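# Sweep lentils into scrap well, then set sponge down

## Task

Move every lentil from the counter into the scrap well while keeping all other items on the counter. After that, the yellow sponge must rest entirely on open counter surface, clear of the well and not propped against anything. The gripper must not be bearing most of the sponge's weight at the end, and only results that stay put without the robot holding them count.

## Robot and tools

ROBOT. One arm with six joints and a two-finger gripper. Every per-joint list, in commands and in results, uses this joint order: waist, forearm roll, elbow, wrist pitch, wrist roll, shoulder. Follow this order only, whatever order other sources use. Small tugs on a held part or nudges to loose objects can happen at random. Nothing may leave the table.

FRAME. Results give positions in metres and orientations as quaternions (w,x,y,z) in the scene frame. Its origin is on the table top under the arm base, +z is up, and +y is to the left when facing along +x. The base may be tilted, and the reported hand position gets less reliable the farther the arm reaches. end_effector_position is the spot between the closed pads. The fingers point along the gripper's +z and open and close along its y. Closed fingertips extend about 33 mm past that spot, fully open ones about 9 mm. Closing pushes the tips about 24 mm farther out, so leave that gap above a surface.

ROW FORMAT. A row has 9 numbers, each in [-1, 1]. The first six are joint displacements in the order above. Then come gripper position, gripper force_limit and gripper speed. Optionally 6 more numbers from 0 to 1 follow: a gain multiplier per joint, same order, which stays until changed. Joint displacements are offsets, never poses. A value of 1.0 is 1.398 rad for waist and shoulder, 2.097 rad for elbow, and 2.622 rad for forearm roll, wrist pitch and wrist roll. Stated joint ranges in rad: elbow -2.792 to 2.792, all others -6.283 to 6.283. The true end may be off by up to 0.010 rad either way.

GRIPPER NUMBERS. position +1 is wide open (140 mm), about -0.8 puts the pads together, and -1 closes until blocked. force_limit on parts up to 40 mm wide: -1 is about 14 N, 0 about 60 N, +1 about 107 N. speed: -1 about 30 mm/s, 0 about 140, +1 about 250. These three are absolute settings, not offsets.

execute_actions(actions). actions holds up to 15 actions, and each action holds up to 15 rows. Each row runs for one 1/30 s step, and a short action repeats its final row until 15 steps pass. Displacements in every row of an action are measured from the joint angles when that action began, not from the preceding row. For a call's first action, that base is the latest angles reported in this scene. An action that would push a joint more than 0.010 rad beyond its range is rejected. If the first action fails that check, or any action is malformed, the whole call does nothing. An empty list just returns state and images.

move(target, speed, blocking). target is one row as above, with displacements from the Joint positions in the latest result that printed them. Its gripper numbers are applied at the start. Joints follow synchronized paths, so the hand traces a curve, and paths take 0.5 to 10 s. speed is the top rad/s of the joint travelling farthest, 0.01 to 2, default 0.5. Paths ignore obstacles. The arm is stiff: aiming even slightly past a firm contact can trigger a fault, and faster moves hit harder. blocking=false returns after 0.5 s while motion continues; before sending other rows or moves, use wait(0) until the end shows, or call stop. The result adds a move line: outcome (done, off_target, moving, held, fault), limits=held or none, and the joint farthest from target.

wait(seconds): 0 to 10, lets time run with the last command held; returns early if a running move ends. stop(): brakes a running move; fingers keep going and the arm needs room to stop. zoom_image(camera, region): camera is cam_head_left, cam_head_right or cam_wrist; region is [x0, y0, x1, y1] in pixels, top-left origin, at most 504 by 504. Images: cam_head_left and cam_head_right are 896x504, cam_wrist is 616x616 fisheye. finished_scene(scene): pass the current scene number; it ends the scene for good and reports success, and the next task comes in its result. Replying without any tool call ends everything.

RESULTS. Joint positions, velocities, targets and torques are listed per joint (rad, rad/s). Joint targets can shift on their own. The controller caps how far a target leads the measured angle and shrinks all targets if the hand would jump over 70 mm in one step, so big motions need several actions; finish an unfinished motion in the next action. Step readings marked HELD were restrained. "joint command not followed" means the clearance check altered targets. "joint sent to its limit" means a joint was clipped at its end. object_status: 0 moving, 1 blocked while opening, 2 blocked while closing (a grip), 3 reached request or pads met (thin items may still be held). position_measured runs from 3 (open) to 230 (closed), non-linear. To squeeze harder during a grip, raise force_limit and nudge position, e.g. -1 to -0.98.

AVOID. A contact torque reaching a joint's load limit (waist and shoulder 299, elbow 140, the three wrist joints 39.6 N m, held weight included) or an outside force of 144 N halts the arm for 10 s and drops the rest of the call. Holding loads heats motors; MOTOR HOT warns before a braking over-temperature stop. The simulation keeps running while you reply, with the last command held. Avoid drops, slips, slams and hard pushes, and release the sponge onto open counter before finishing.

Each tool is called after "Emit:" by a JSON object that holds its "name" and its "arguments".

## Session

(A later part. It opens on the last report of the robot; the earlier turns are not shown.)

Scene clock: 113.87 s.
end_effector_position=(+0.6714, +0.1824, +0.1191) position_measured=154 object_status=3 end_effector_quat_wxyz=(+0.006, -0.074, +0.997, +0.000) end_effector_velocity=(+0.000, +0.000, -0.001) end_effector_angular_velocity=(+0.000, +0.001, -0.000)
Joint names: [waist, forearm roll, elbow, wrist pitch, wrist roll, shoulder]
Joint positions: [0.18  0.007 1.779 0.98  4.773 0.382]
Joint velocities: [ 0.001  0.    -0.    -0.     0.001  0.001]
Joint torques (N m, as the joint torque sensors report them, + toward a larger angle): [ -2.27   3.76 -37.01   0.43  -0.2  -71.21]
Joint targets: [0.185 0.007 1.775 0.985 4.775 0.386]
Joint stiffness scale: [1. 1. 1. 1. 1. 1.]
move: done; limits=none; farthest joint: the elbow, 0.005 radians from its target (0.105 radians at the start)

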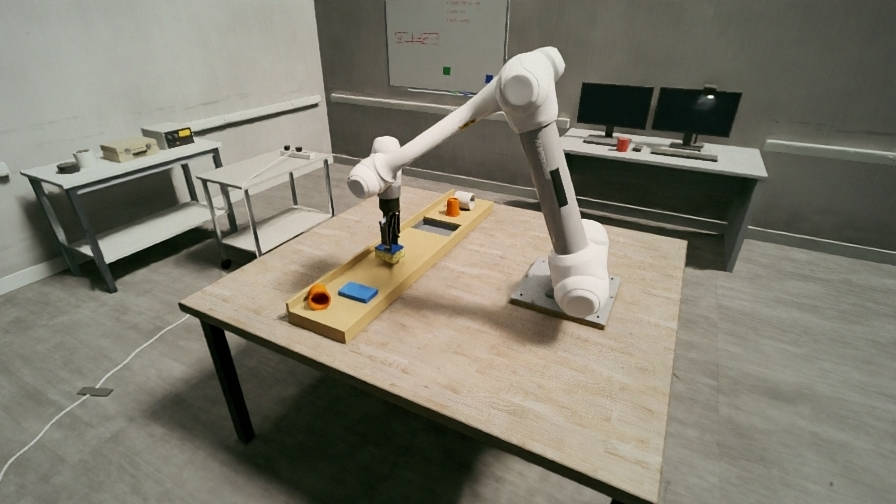

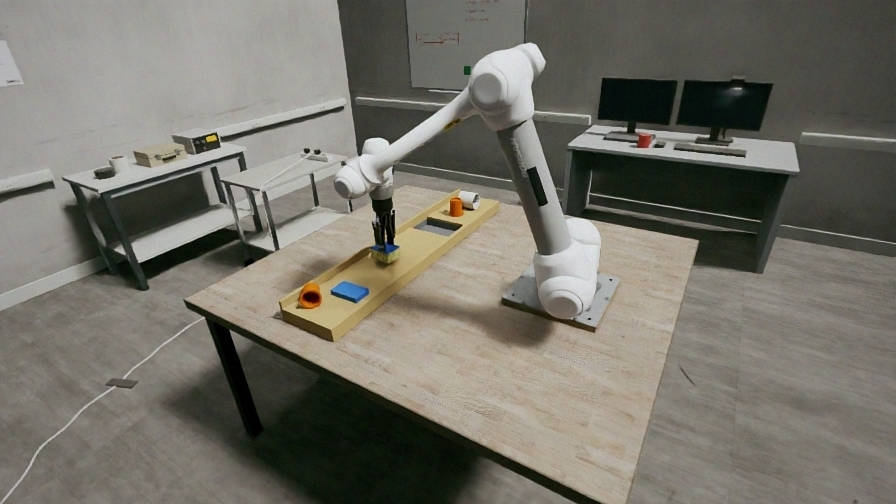

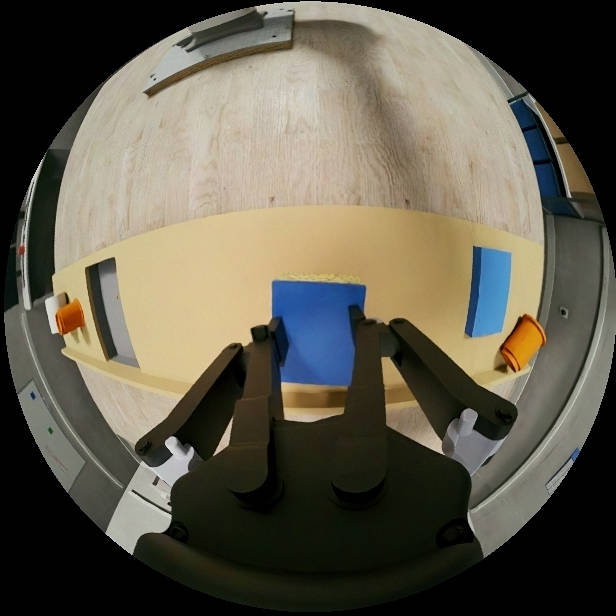

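Emit:
{"name": "move", "arguments": {"target": [0,0,0.0148,-0.024,0,0.0262,-0.2,-1,-0.7], "speed": 0.1}}

Emit:
{"name": "move", "arguments": {"target": [-0.33,0,0,0,-0.1745,0.0045,-0.2,-1,-0.7], "speed": 0.14}}

Emit:
{"name": "move", "arguments": {"target": [0,0,-0.0135,0.0225,0,-0.024,-0.2,-1,-0.7], "speed": 0.25}}

Emit:
{"name": "move", "arguments": {"target": [0.3,0,0.02,-0.005,0.16,-0.021,-0.2,-1,-0.7], "speed": 0.6}}

Emit:
{"name": "zoom_image", "arguments": {"camera": "cam_head_left", "region": [340,190,500,300]}}

Scene clock: 118.80 s.
end_effector_position=(+0.6715, +0.1821, +0.0848) position_measured=154 object_status=3 end_effector_quat_wxyz=(+0.006, -0.074, +0.997, +0.000) end_effector_velocity=(+0.000, -0.001, -0.000) end_effector_angular_velocity=(-0.000, -0.000, -0.001)
Joint names: [waist, forearm roll, elbow, wrist pitch, wrist roll, shoulder]
Joint positions: [0.18  0.007 1.805 0.922 4.773 0.415]
Joint velocities: [-0.001 -0.001 -0.    -0.001  0.     0.001]
Joint torques (N m, as the joint torque sensors report them, + toward a larger angle): [ -2.96   3.58 -32.73   0.31  -0.33 -69.09]
Joint targets: [0.180 0.007 1.810 0.917 4.773 0.419]
Joint stiffness scale: [1. 1. 1. 1. 1. 1.]
move: done; limits=none; farthest joint: the elbow, 0.006 radians from its target (0.031 radians at the start)

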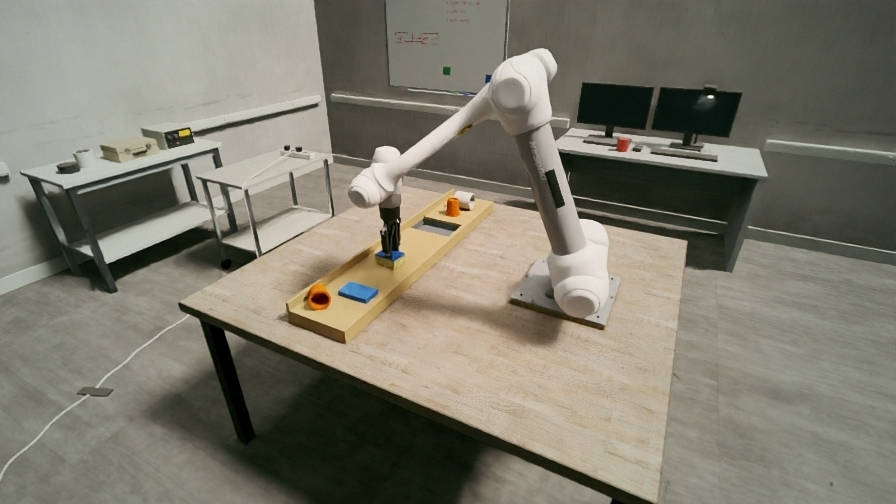

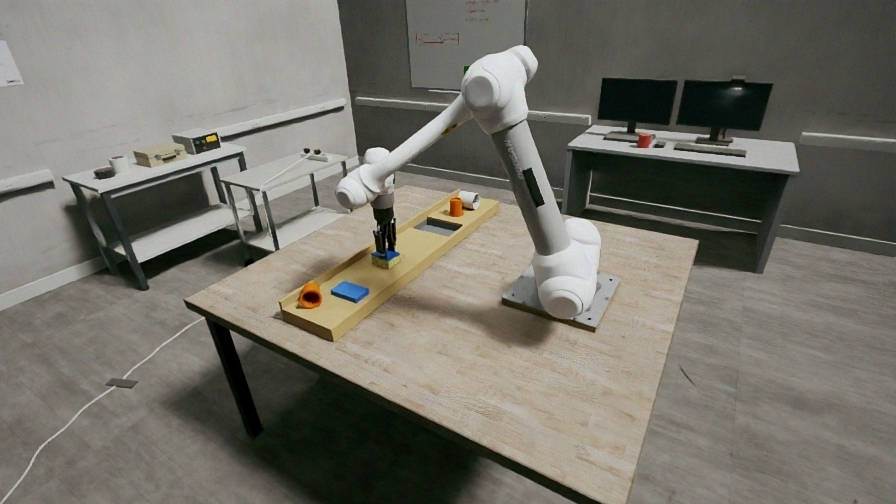

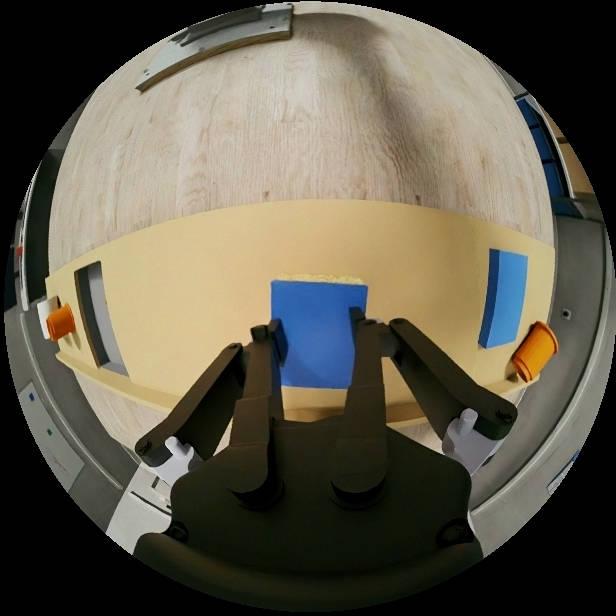

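Scene clock: 122.47 s.
end_effector_position=(+0.6827, -0.1324, +0.0847) position_measured=154 object_status=3 end_effector_quat_wxyz=(+0.006, -0.073, +0.997, +0.000) end_effector_velocity=(-0.000, +0.000, -0.001) end_effector_angular_velocity=(+0.000, +0.002, +0.001)
Joint names: [waist, forearm roll, elbow, wrist pitch, wrist roll, shoulder]
Joint positions: [-0.276  0.007  1.805  0.922  4.318  0.417]
Joint velocities: [ 0.    -0.    -0.001  0.001 -0.001  0.002]
Joint torques (N m, as the joint torque sensors report them, + toward a larger angle): [ -5.15   2.86 -34.44   0.27  -0.49 -72.41]
Joint targets: [-0.281 0.007 1.805 0.922 4.315 0.421]
Joint stiffness scale: [1. 1. 1. 1. 1. 1.]
move: done; limits=none; farthest joint: the waist, 0.005 radians from its target (0.461 radians at the start)

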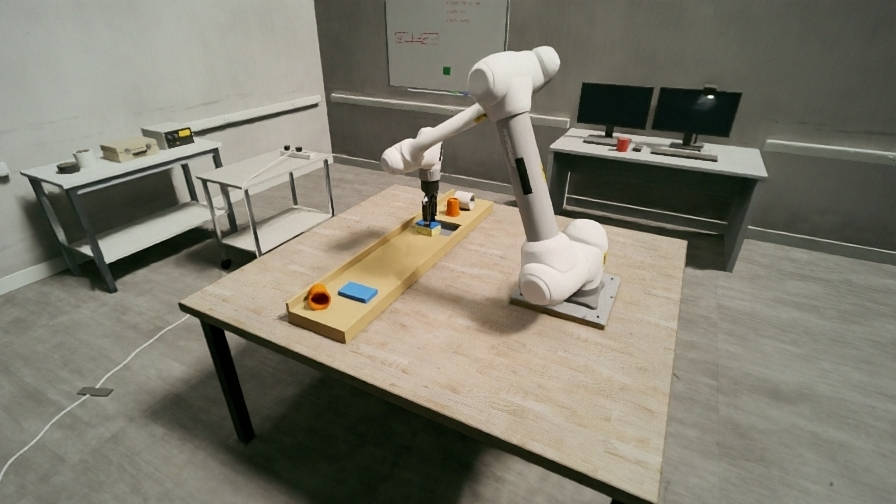

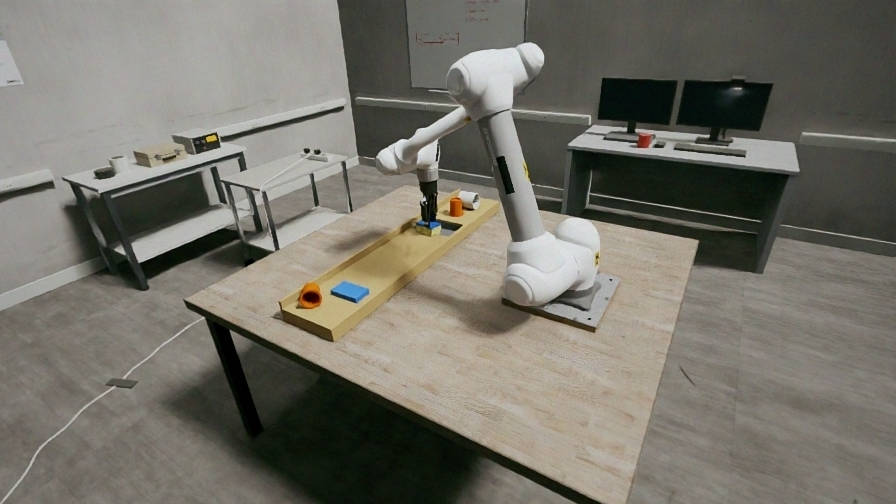

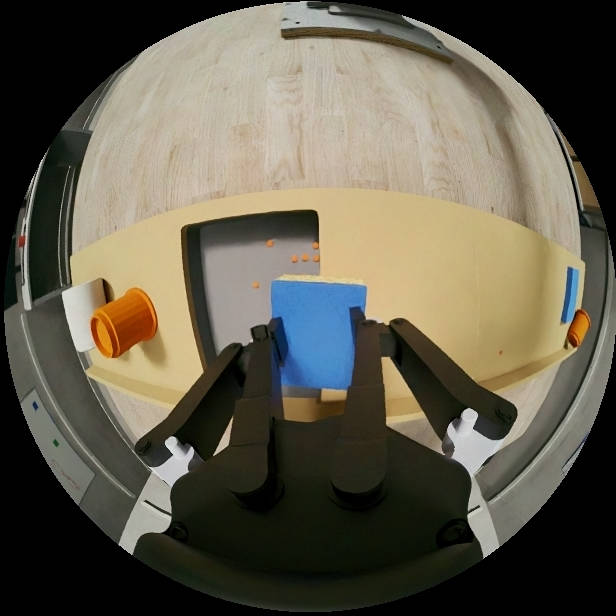

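Scene clock: 123.27 s.
end_effector_position=(+0.6829, -0.1324, +0.1167) position_measured=154 object_status=3 end_effector_quat_wxyz=(+0.007, -0.073, +0.997, +0.001) end_effector_velocity=(-0.001, +0.000, -0.001) end_effector_angular_velocity=(+0.001, +0.002, +0.000)
Joint names: [waist, forearm roll, elbow, wrist pitch, wrist roll, shoulder]
Joint positions: [-0.276  0.007  1.78   0.976  4.318  0.387]
Joint velocities: [ 0.     0.     0.     0.001 -0.     0.001]
Joint torques (N m, as the joint torque sensors report them, + toward a larger angle): [ -3.37   3.78 -37.85  -0.04  -0.45 -73.6 ]
Joint targets: [-0.276 0.007 1.776 0.981 4.318 0.383]
Joint stiffness scale: [1. 1. 1. 1. 1. 1.]
move: done; limits=none; farthest joint: the wrist pitch, 0.005 radians from its target (0.059 radians at the start)

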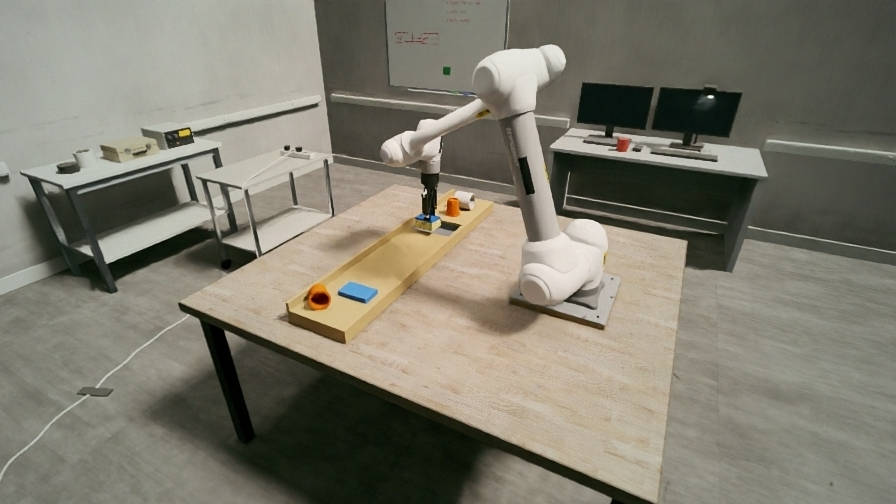

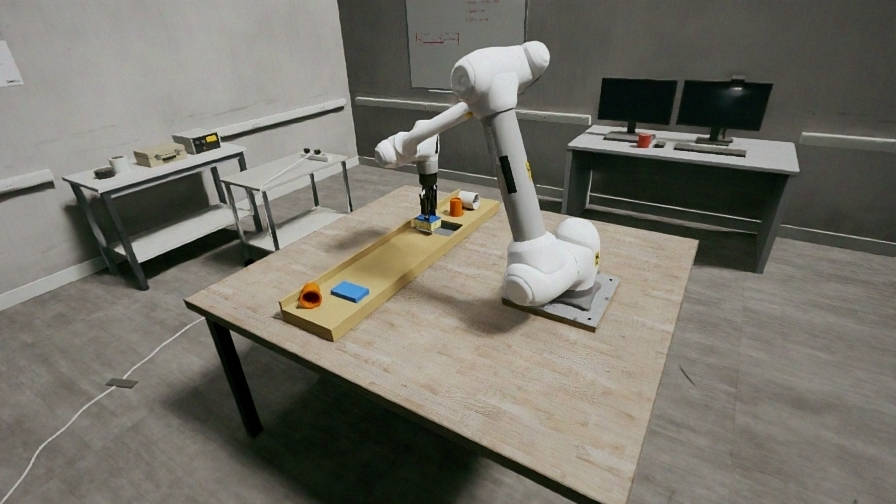

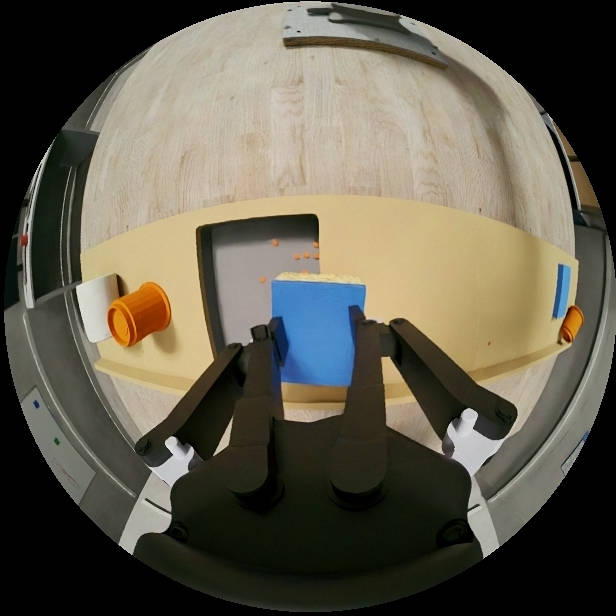

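Scene clock: 124.50 s.
end_effector_position=(+0.6588, +0.1510, +0.1157) position_measured=154 object_status=3 end_effector_quat_wxyz=(+0.004, -0.072, +0.997, +0.000) end_effector_velocity=(-0.000, -0.000, +0.001) end_effector_angular_velocity=(-0.001, -0.001, -0.000)
Joint names: [waist, forearm roll, elbow, wrist pitch, wrist roll, shoulder]
Joint positions: [0.139 0.007 1.818 0.968 4.735 0.361]
Joint velocities: [ 0.    -0.001  0.001 -0.     0.001 -0.001]
Joint torques (N m, as the joint torque sensors report them, + toward a larger angle): [ -2.92   3.58 -36.79   0.6   -0.46 -71.17]
Joint targets: [0.144 0.007 1.822 0.963 4.737 0.357]
Joint stiffness scale: [1. 1. 1. 1. 1. 1.]
move: done; limits=none; farthest joint: the waist, 0.005 radians from its target (0.419 radians at the start)

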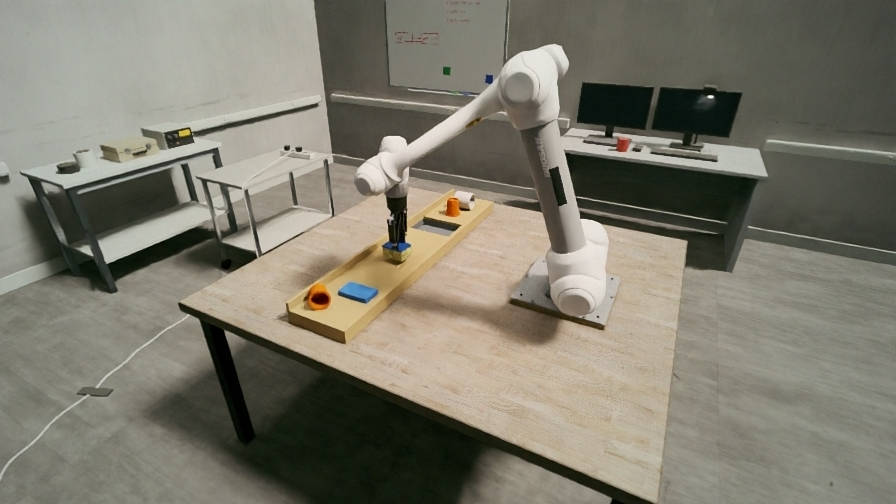

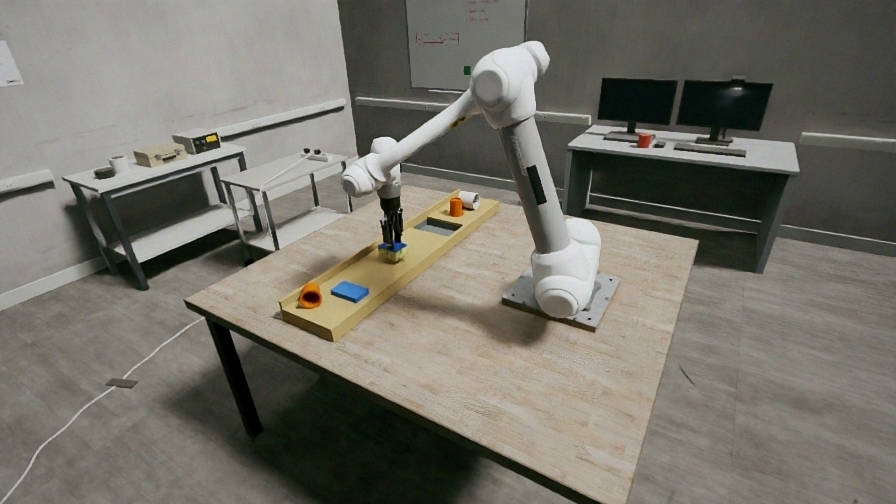

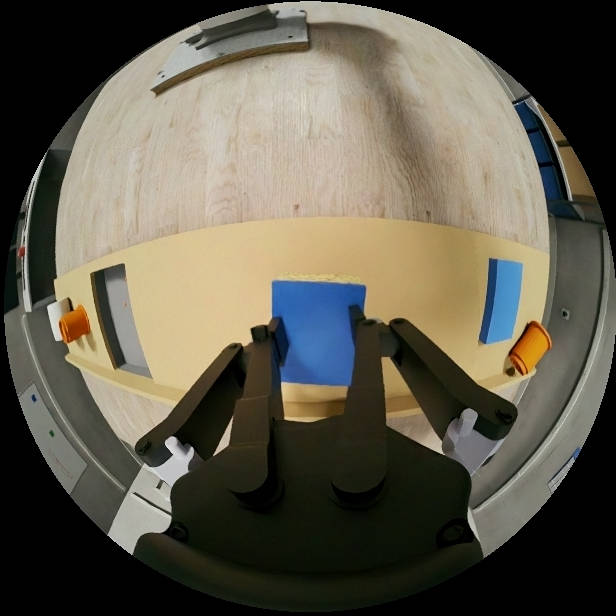

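Region (340, 190, 500, 300) of cam_head_left's 896x504 image, scaled by 3.150, with more detail than that image has; it fills the top 346 rows of this view, and the rest is white.

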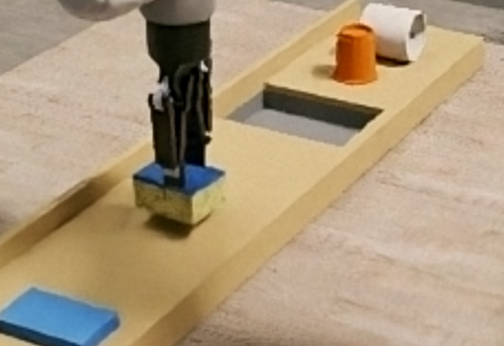

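Emit:
{"name": "move", "arguments": {"target": [0.055,0,-0.046,0.0105,0.0485,0.0485,-0.2,-1,-0.7], "speed": 0.3}}

Emit:
{"name": "move", "arguments": {"target": [0,0,0.0135,-0.0215,0,0.0235,-0.2,-1,-0.7], "speed": 0.1}}

Emit:
{"name": "zoom_image", "arguments": {"camera": "cam_head_right", "region": [330,200,450,290]}}

Scene clock: 131.53 s.
end_effector_position=(+0.6923, +0.2094, +0.1137) position_measured=154 object_status=3 end_effector_quat_wxyz=(+0.006, -0.046, +0.999, +0.001) end_effector_velocity=(-0.000, -0.000, -0.001) end_effector_angular_velocity=(-0.000, +0.001, -0.001)
Joint names: [waist, forearm roll, elbow, wrist pitch, wrist roll, shoulder]
Joint positions: [0.21  0.007 1.726 0.991 4.859 0.425]
Joint velocities: [-0.     0.     0.     0.     0.001  0.001]
Joint torques (N m, as the joint torque sensors report them, + toward a larger angle): [ -2.57   3.61 -36.84   0.52   0.03 -79.82]
Joint targets: [0.216 0.007 1.722 0.995 4.862 0.428]
Joint stiffness scale: [1. 1. 1. 1. 1. 1.]
move: done; limits=none; farthest joint: the waist, 0.005 radians from its target (0.077 radians at the start)

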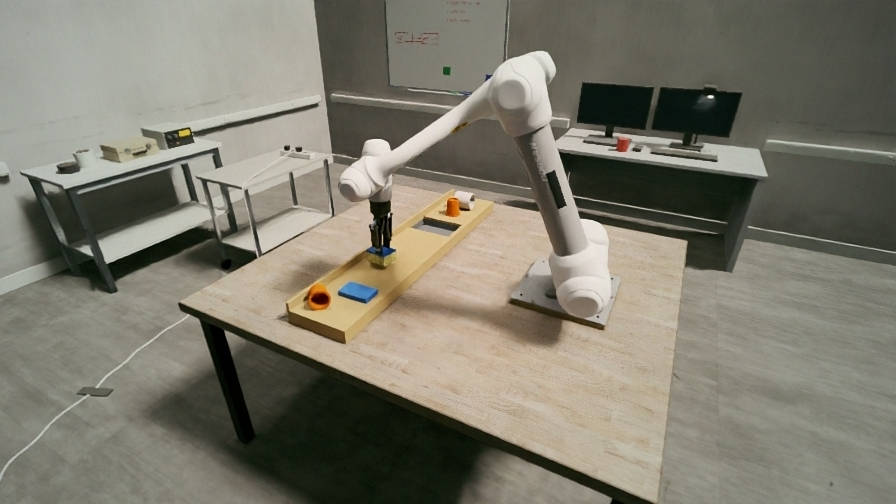

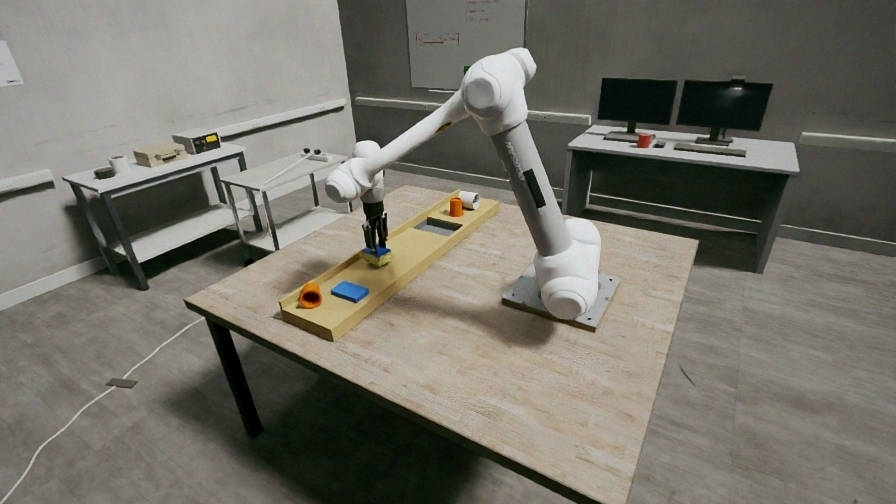

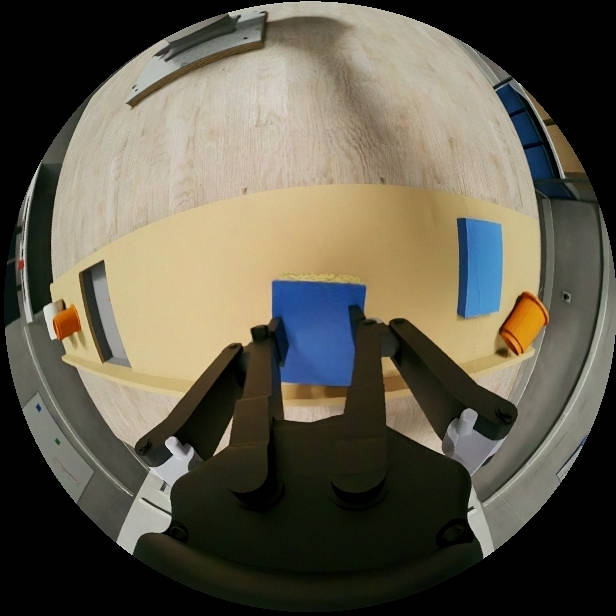

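Scene clock: 132.43 s.
end_effector_position=(+0.6925, +0.2091, +0.0828) position_measured=154 object_status=3 end_effector_quat_wxyz=(+0.006, -0.046, +0.999, +0.001) end_effector_velocity=(+0.000, -0.000, -0.000) end_effector_angular_velocity=(+0.000, -0.000, -0.000)
Joint names: [waist, forearm roll, elbow, wrist pitch, wrist roll, shoulder]
Joint positions: [0.21  0.007 1.748 0.939 4.859 0.453]
Joint velocities: [-0.    -0.    -0.    -0.001 -0.     0.   ]
Joint torques (N m, as the joint torque sensors report them, + toward a larger angle): [ -2.44   3.56 -31.29   0.13  -0.18 -73.4 ]
Joint targets: [0.210 0.007 1.754 0.934 4.859 0.458]
Joint stiffness scale: [1. 1. 1. 1. 1. 1.]
move: done; limits=none; farthest joint: the elbow, 0.006 radians from its target (0.029 radians at the start)

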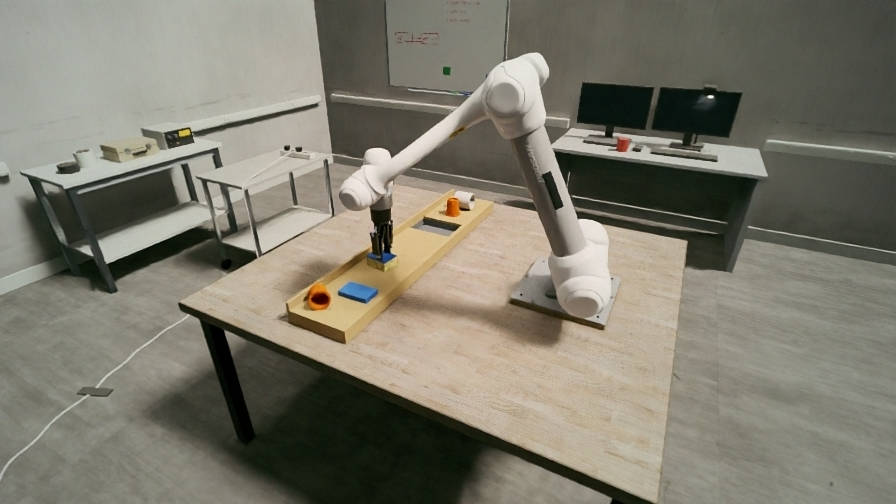

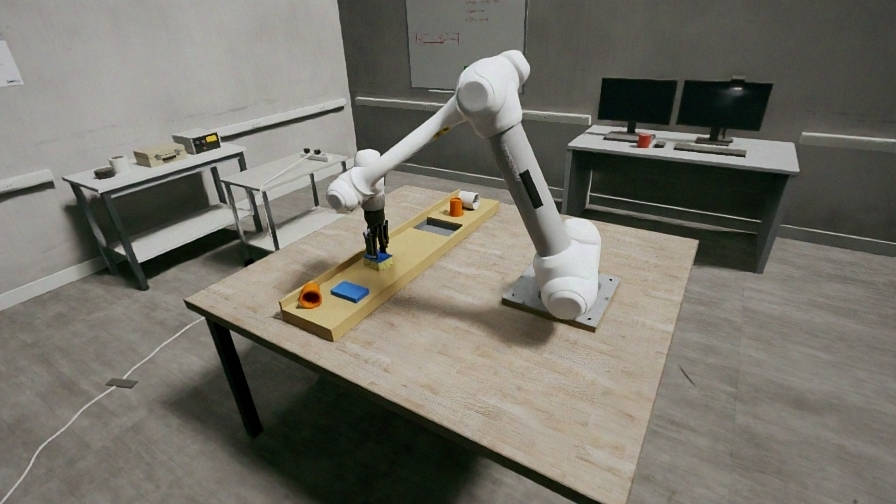

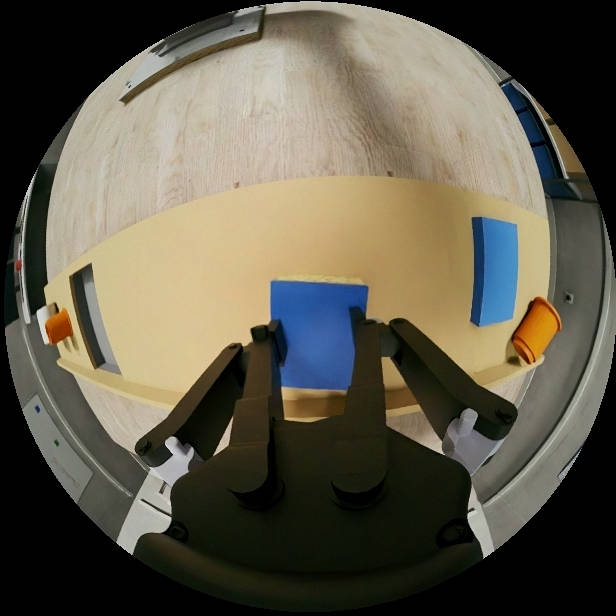

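Region (330, 200, 450, 290) of cam_head_right's 896x504 image, scaled by 4.200, with more detail than that image has; it fills the top 378 rows of this view, and the rest is white.

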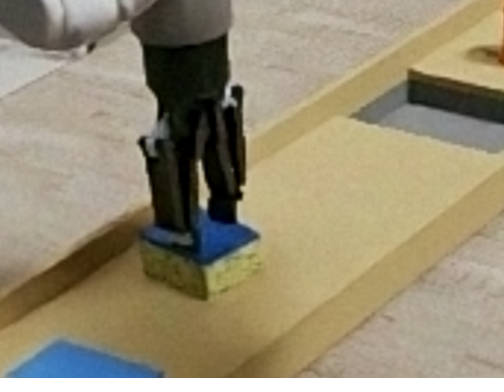

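Emit:
{"name": "move", "arguments": {"target": [-0.153,0,0.0195,-0.006,-0.0805,-0.018,-0.2,-1,-0.7], "speed": 0.07}}

Scene clock: 138.13 s.
end_effector_position=(+0.7035, +0.0609, +0.0841) position_measured=154 object_status=3 end_effector_quat_wxyz=(+0.006, -0.046, +0.999, +0.001) end_effector_velocity=(-0.001, -0.000, -0.001) end_effector_angular_velocity=(-0.001, +0.001, +0.002)
Joint names: [waist, forearm roll, elbow, wrist pitch, wrist roll, shoulder]
Joint positions: [0.002 0.007 1.783 0.928 4.651 0.43 ]
Joint velocities: [-0.    -0.001  0.001 -0.    -0.001  0.001]
Joint torques (N m, as the joint torque sensors report them, + toward a larger angle): [ -6.42   2.04 -32.36   0.39  -0.15 -72.69]
Joint targets: [-0.003 0.007 1.789 0.924 4.648 0.428]
Joint stiffness scale: [1. 1. 1. 1. 1. 1.]
move: done; limits=none; farthest joint: the waist, 0.006 radians from its target (0.214 radians at the start)

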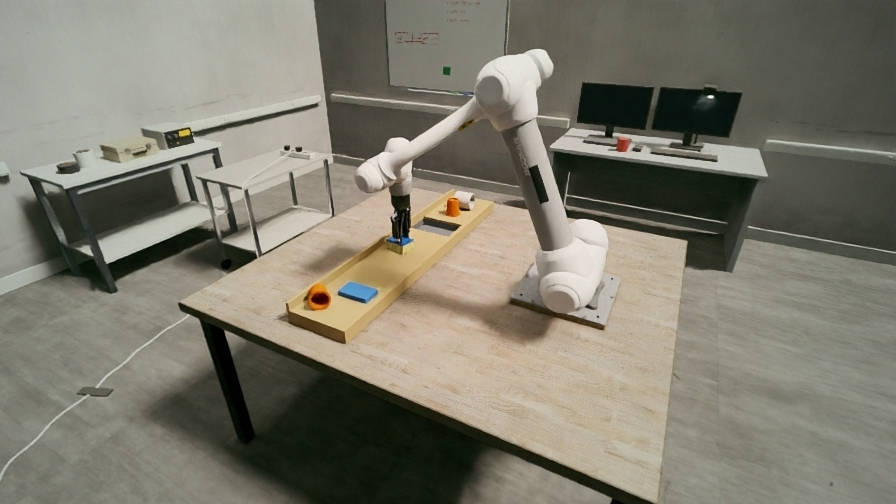

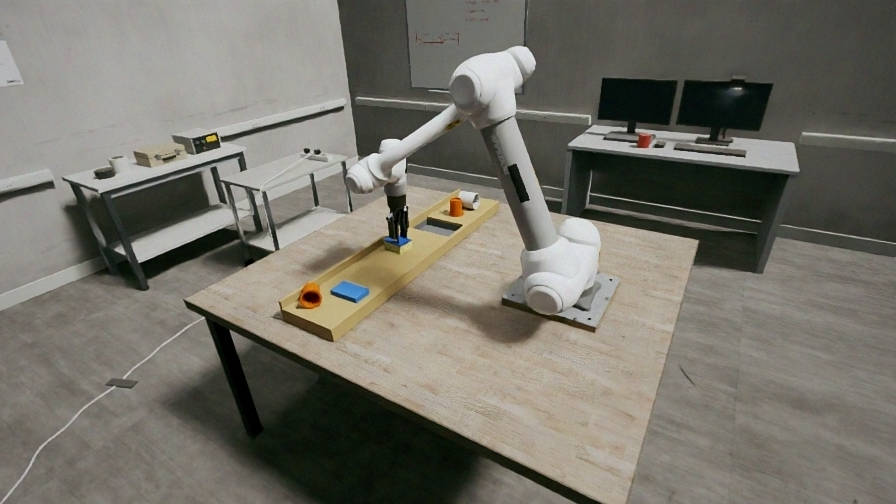

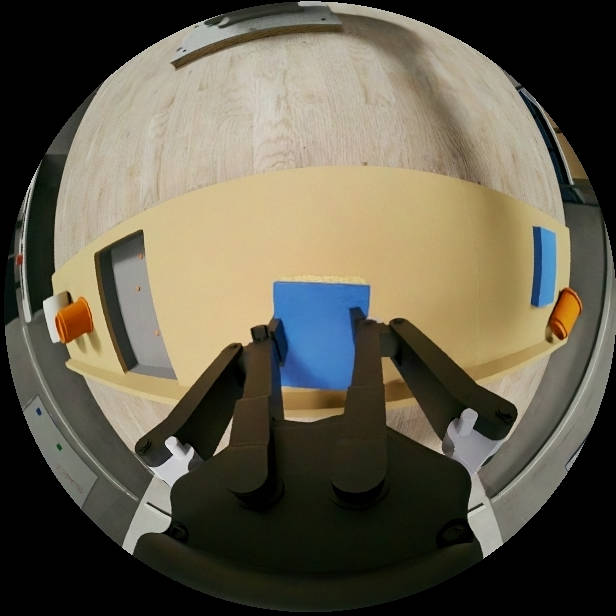

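Emit:
{"name": "move", "arguments": {"target": [-0.2,0,-0.0065,0,-0.105,0.011,-0.2,-1,-0.7], "speed": 0.1}}

Emit:
{"name": "zoom_image", "arguments": {"camera": "cam_wrist", "region": [340,160,600,420]}}

Emit:
{"name": "zoom_image", "arguments": {"camera": "cam_head_right", "region": [310,200,470,310]}}

Scene clock: 143.47 s.
end_effector_position=(+0.7003, -0.1333, +0.0827) position_measured=154 object_status=3 end_effector_quat_wxyz=(+0.008, -0.045, +0.999, +0.000) end_effector_velocity=(+0.000, -0.001, +0.000) end_effector_angular_velocity=(-0.001, -0.000, +0.002)
Joint names: [waist, forearm roll, elbow, wrist pitch, wrist roll, shoulder]
Joint positions: [-0.271  0.007  1.772  0.928  4.378  0.441]
Joint velocities: [-0.    -0.001 -0.001  0.    -0.001  0.   ]
Joint torques (N m, as the joint torque sensors report them, + toward a larger angle): [ -6.67   1.86 -30.65   0.21  -0.19 -69.47]
Joint targets: [-0.277 0.007 1.770 0.928 4.375 0.446]
Joint stiffness scale: [1. 1. 1. 1. 1. 1.]
move: done; limits=none; farthest joint: the waist, 0.006 radians from its target (0.280 radians at the start)

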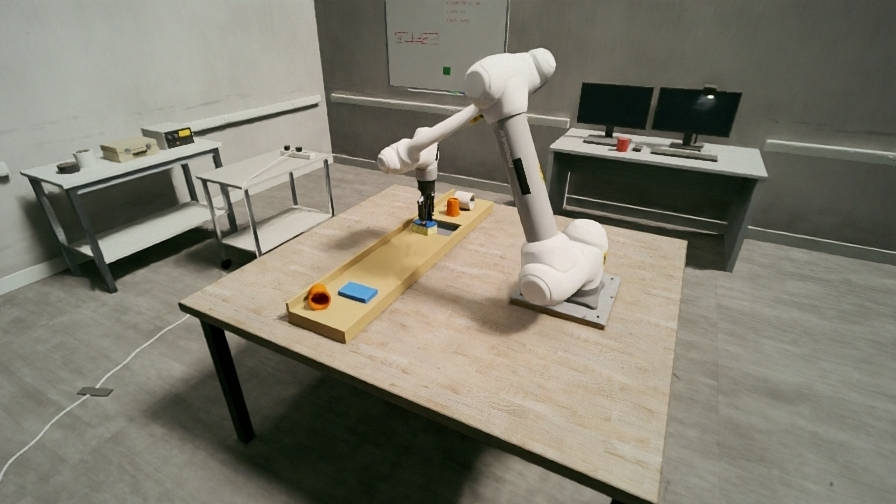

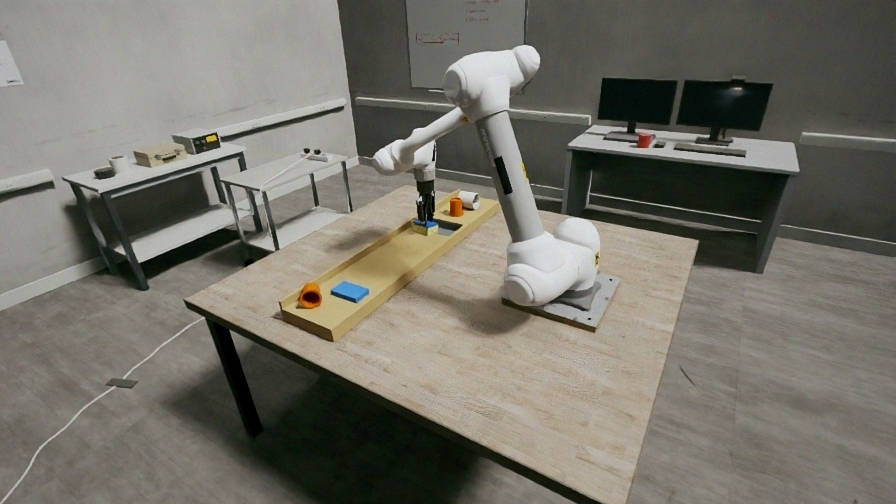

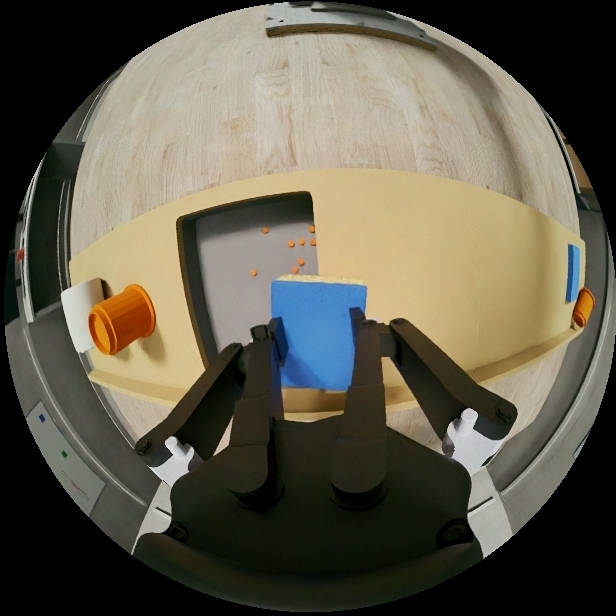

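Region (340, 160, 600, 420) of cam_wrist's 616x616 image, scaled by 1.938, with more detail than that image has.

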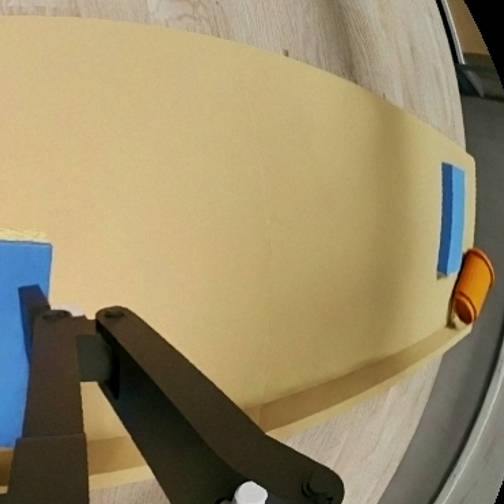

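Region (310, 200, 470, 310) of cam_head_right's 896x504 image, scaled by 3.150, with more detail than that image has; it fills the top 346 rows of this view, and the rest is white.

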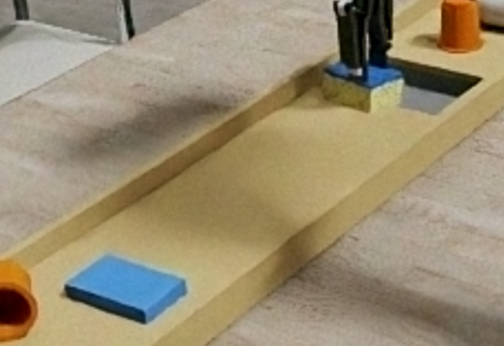

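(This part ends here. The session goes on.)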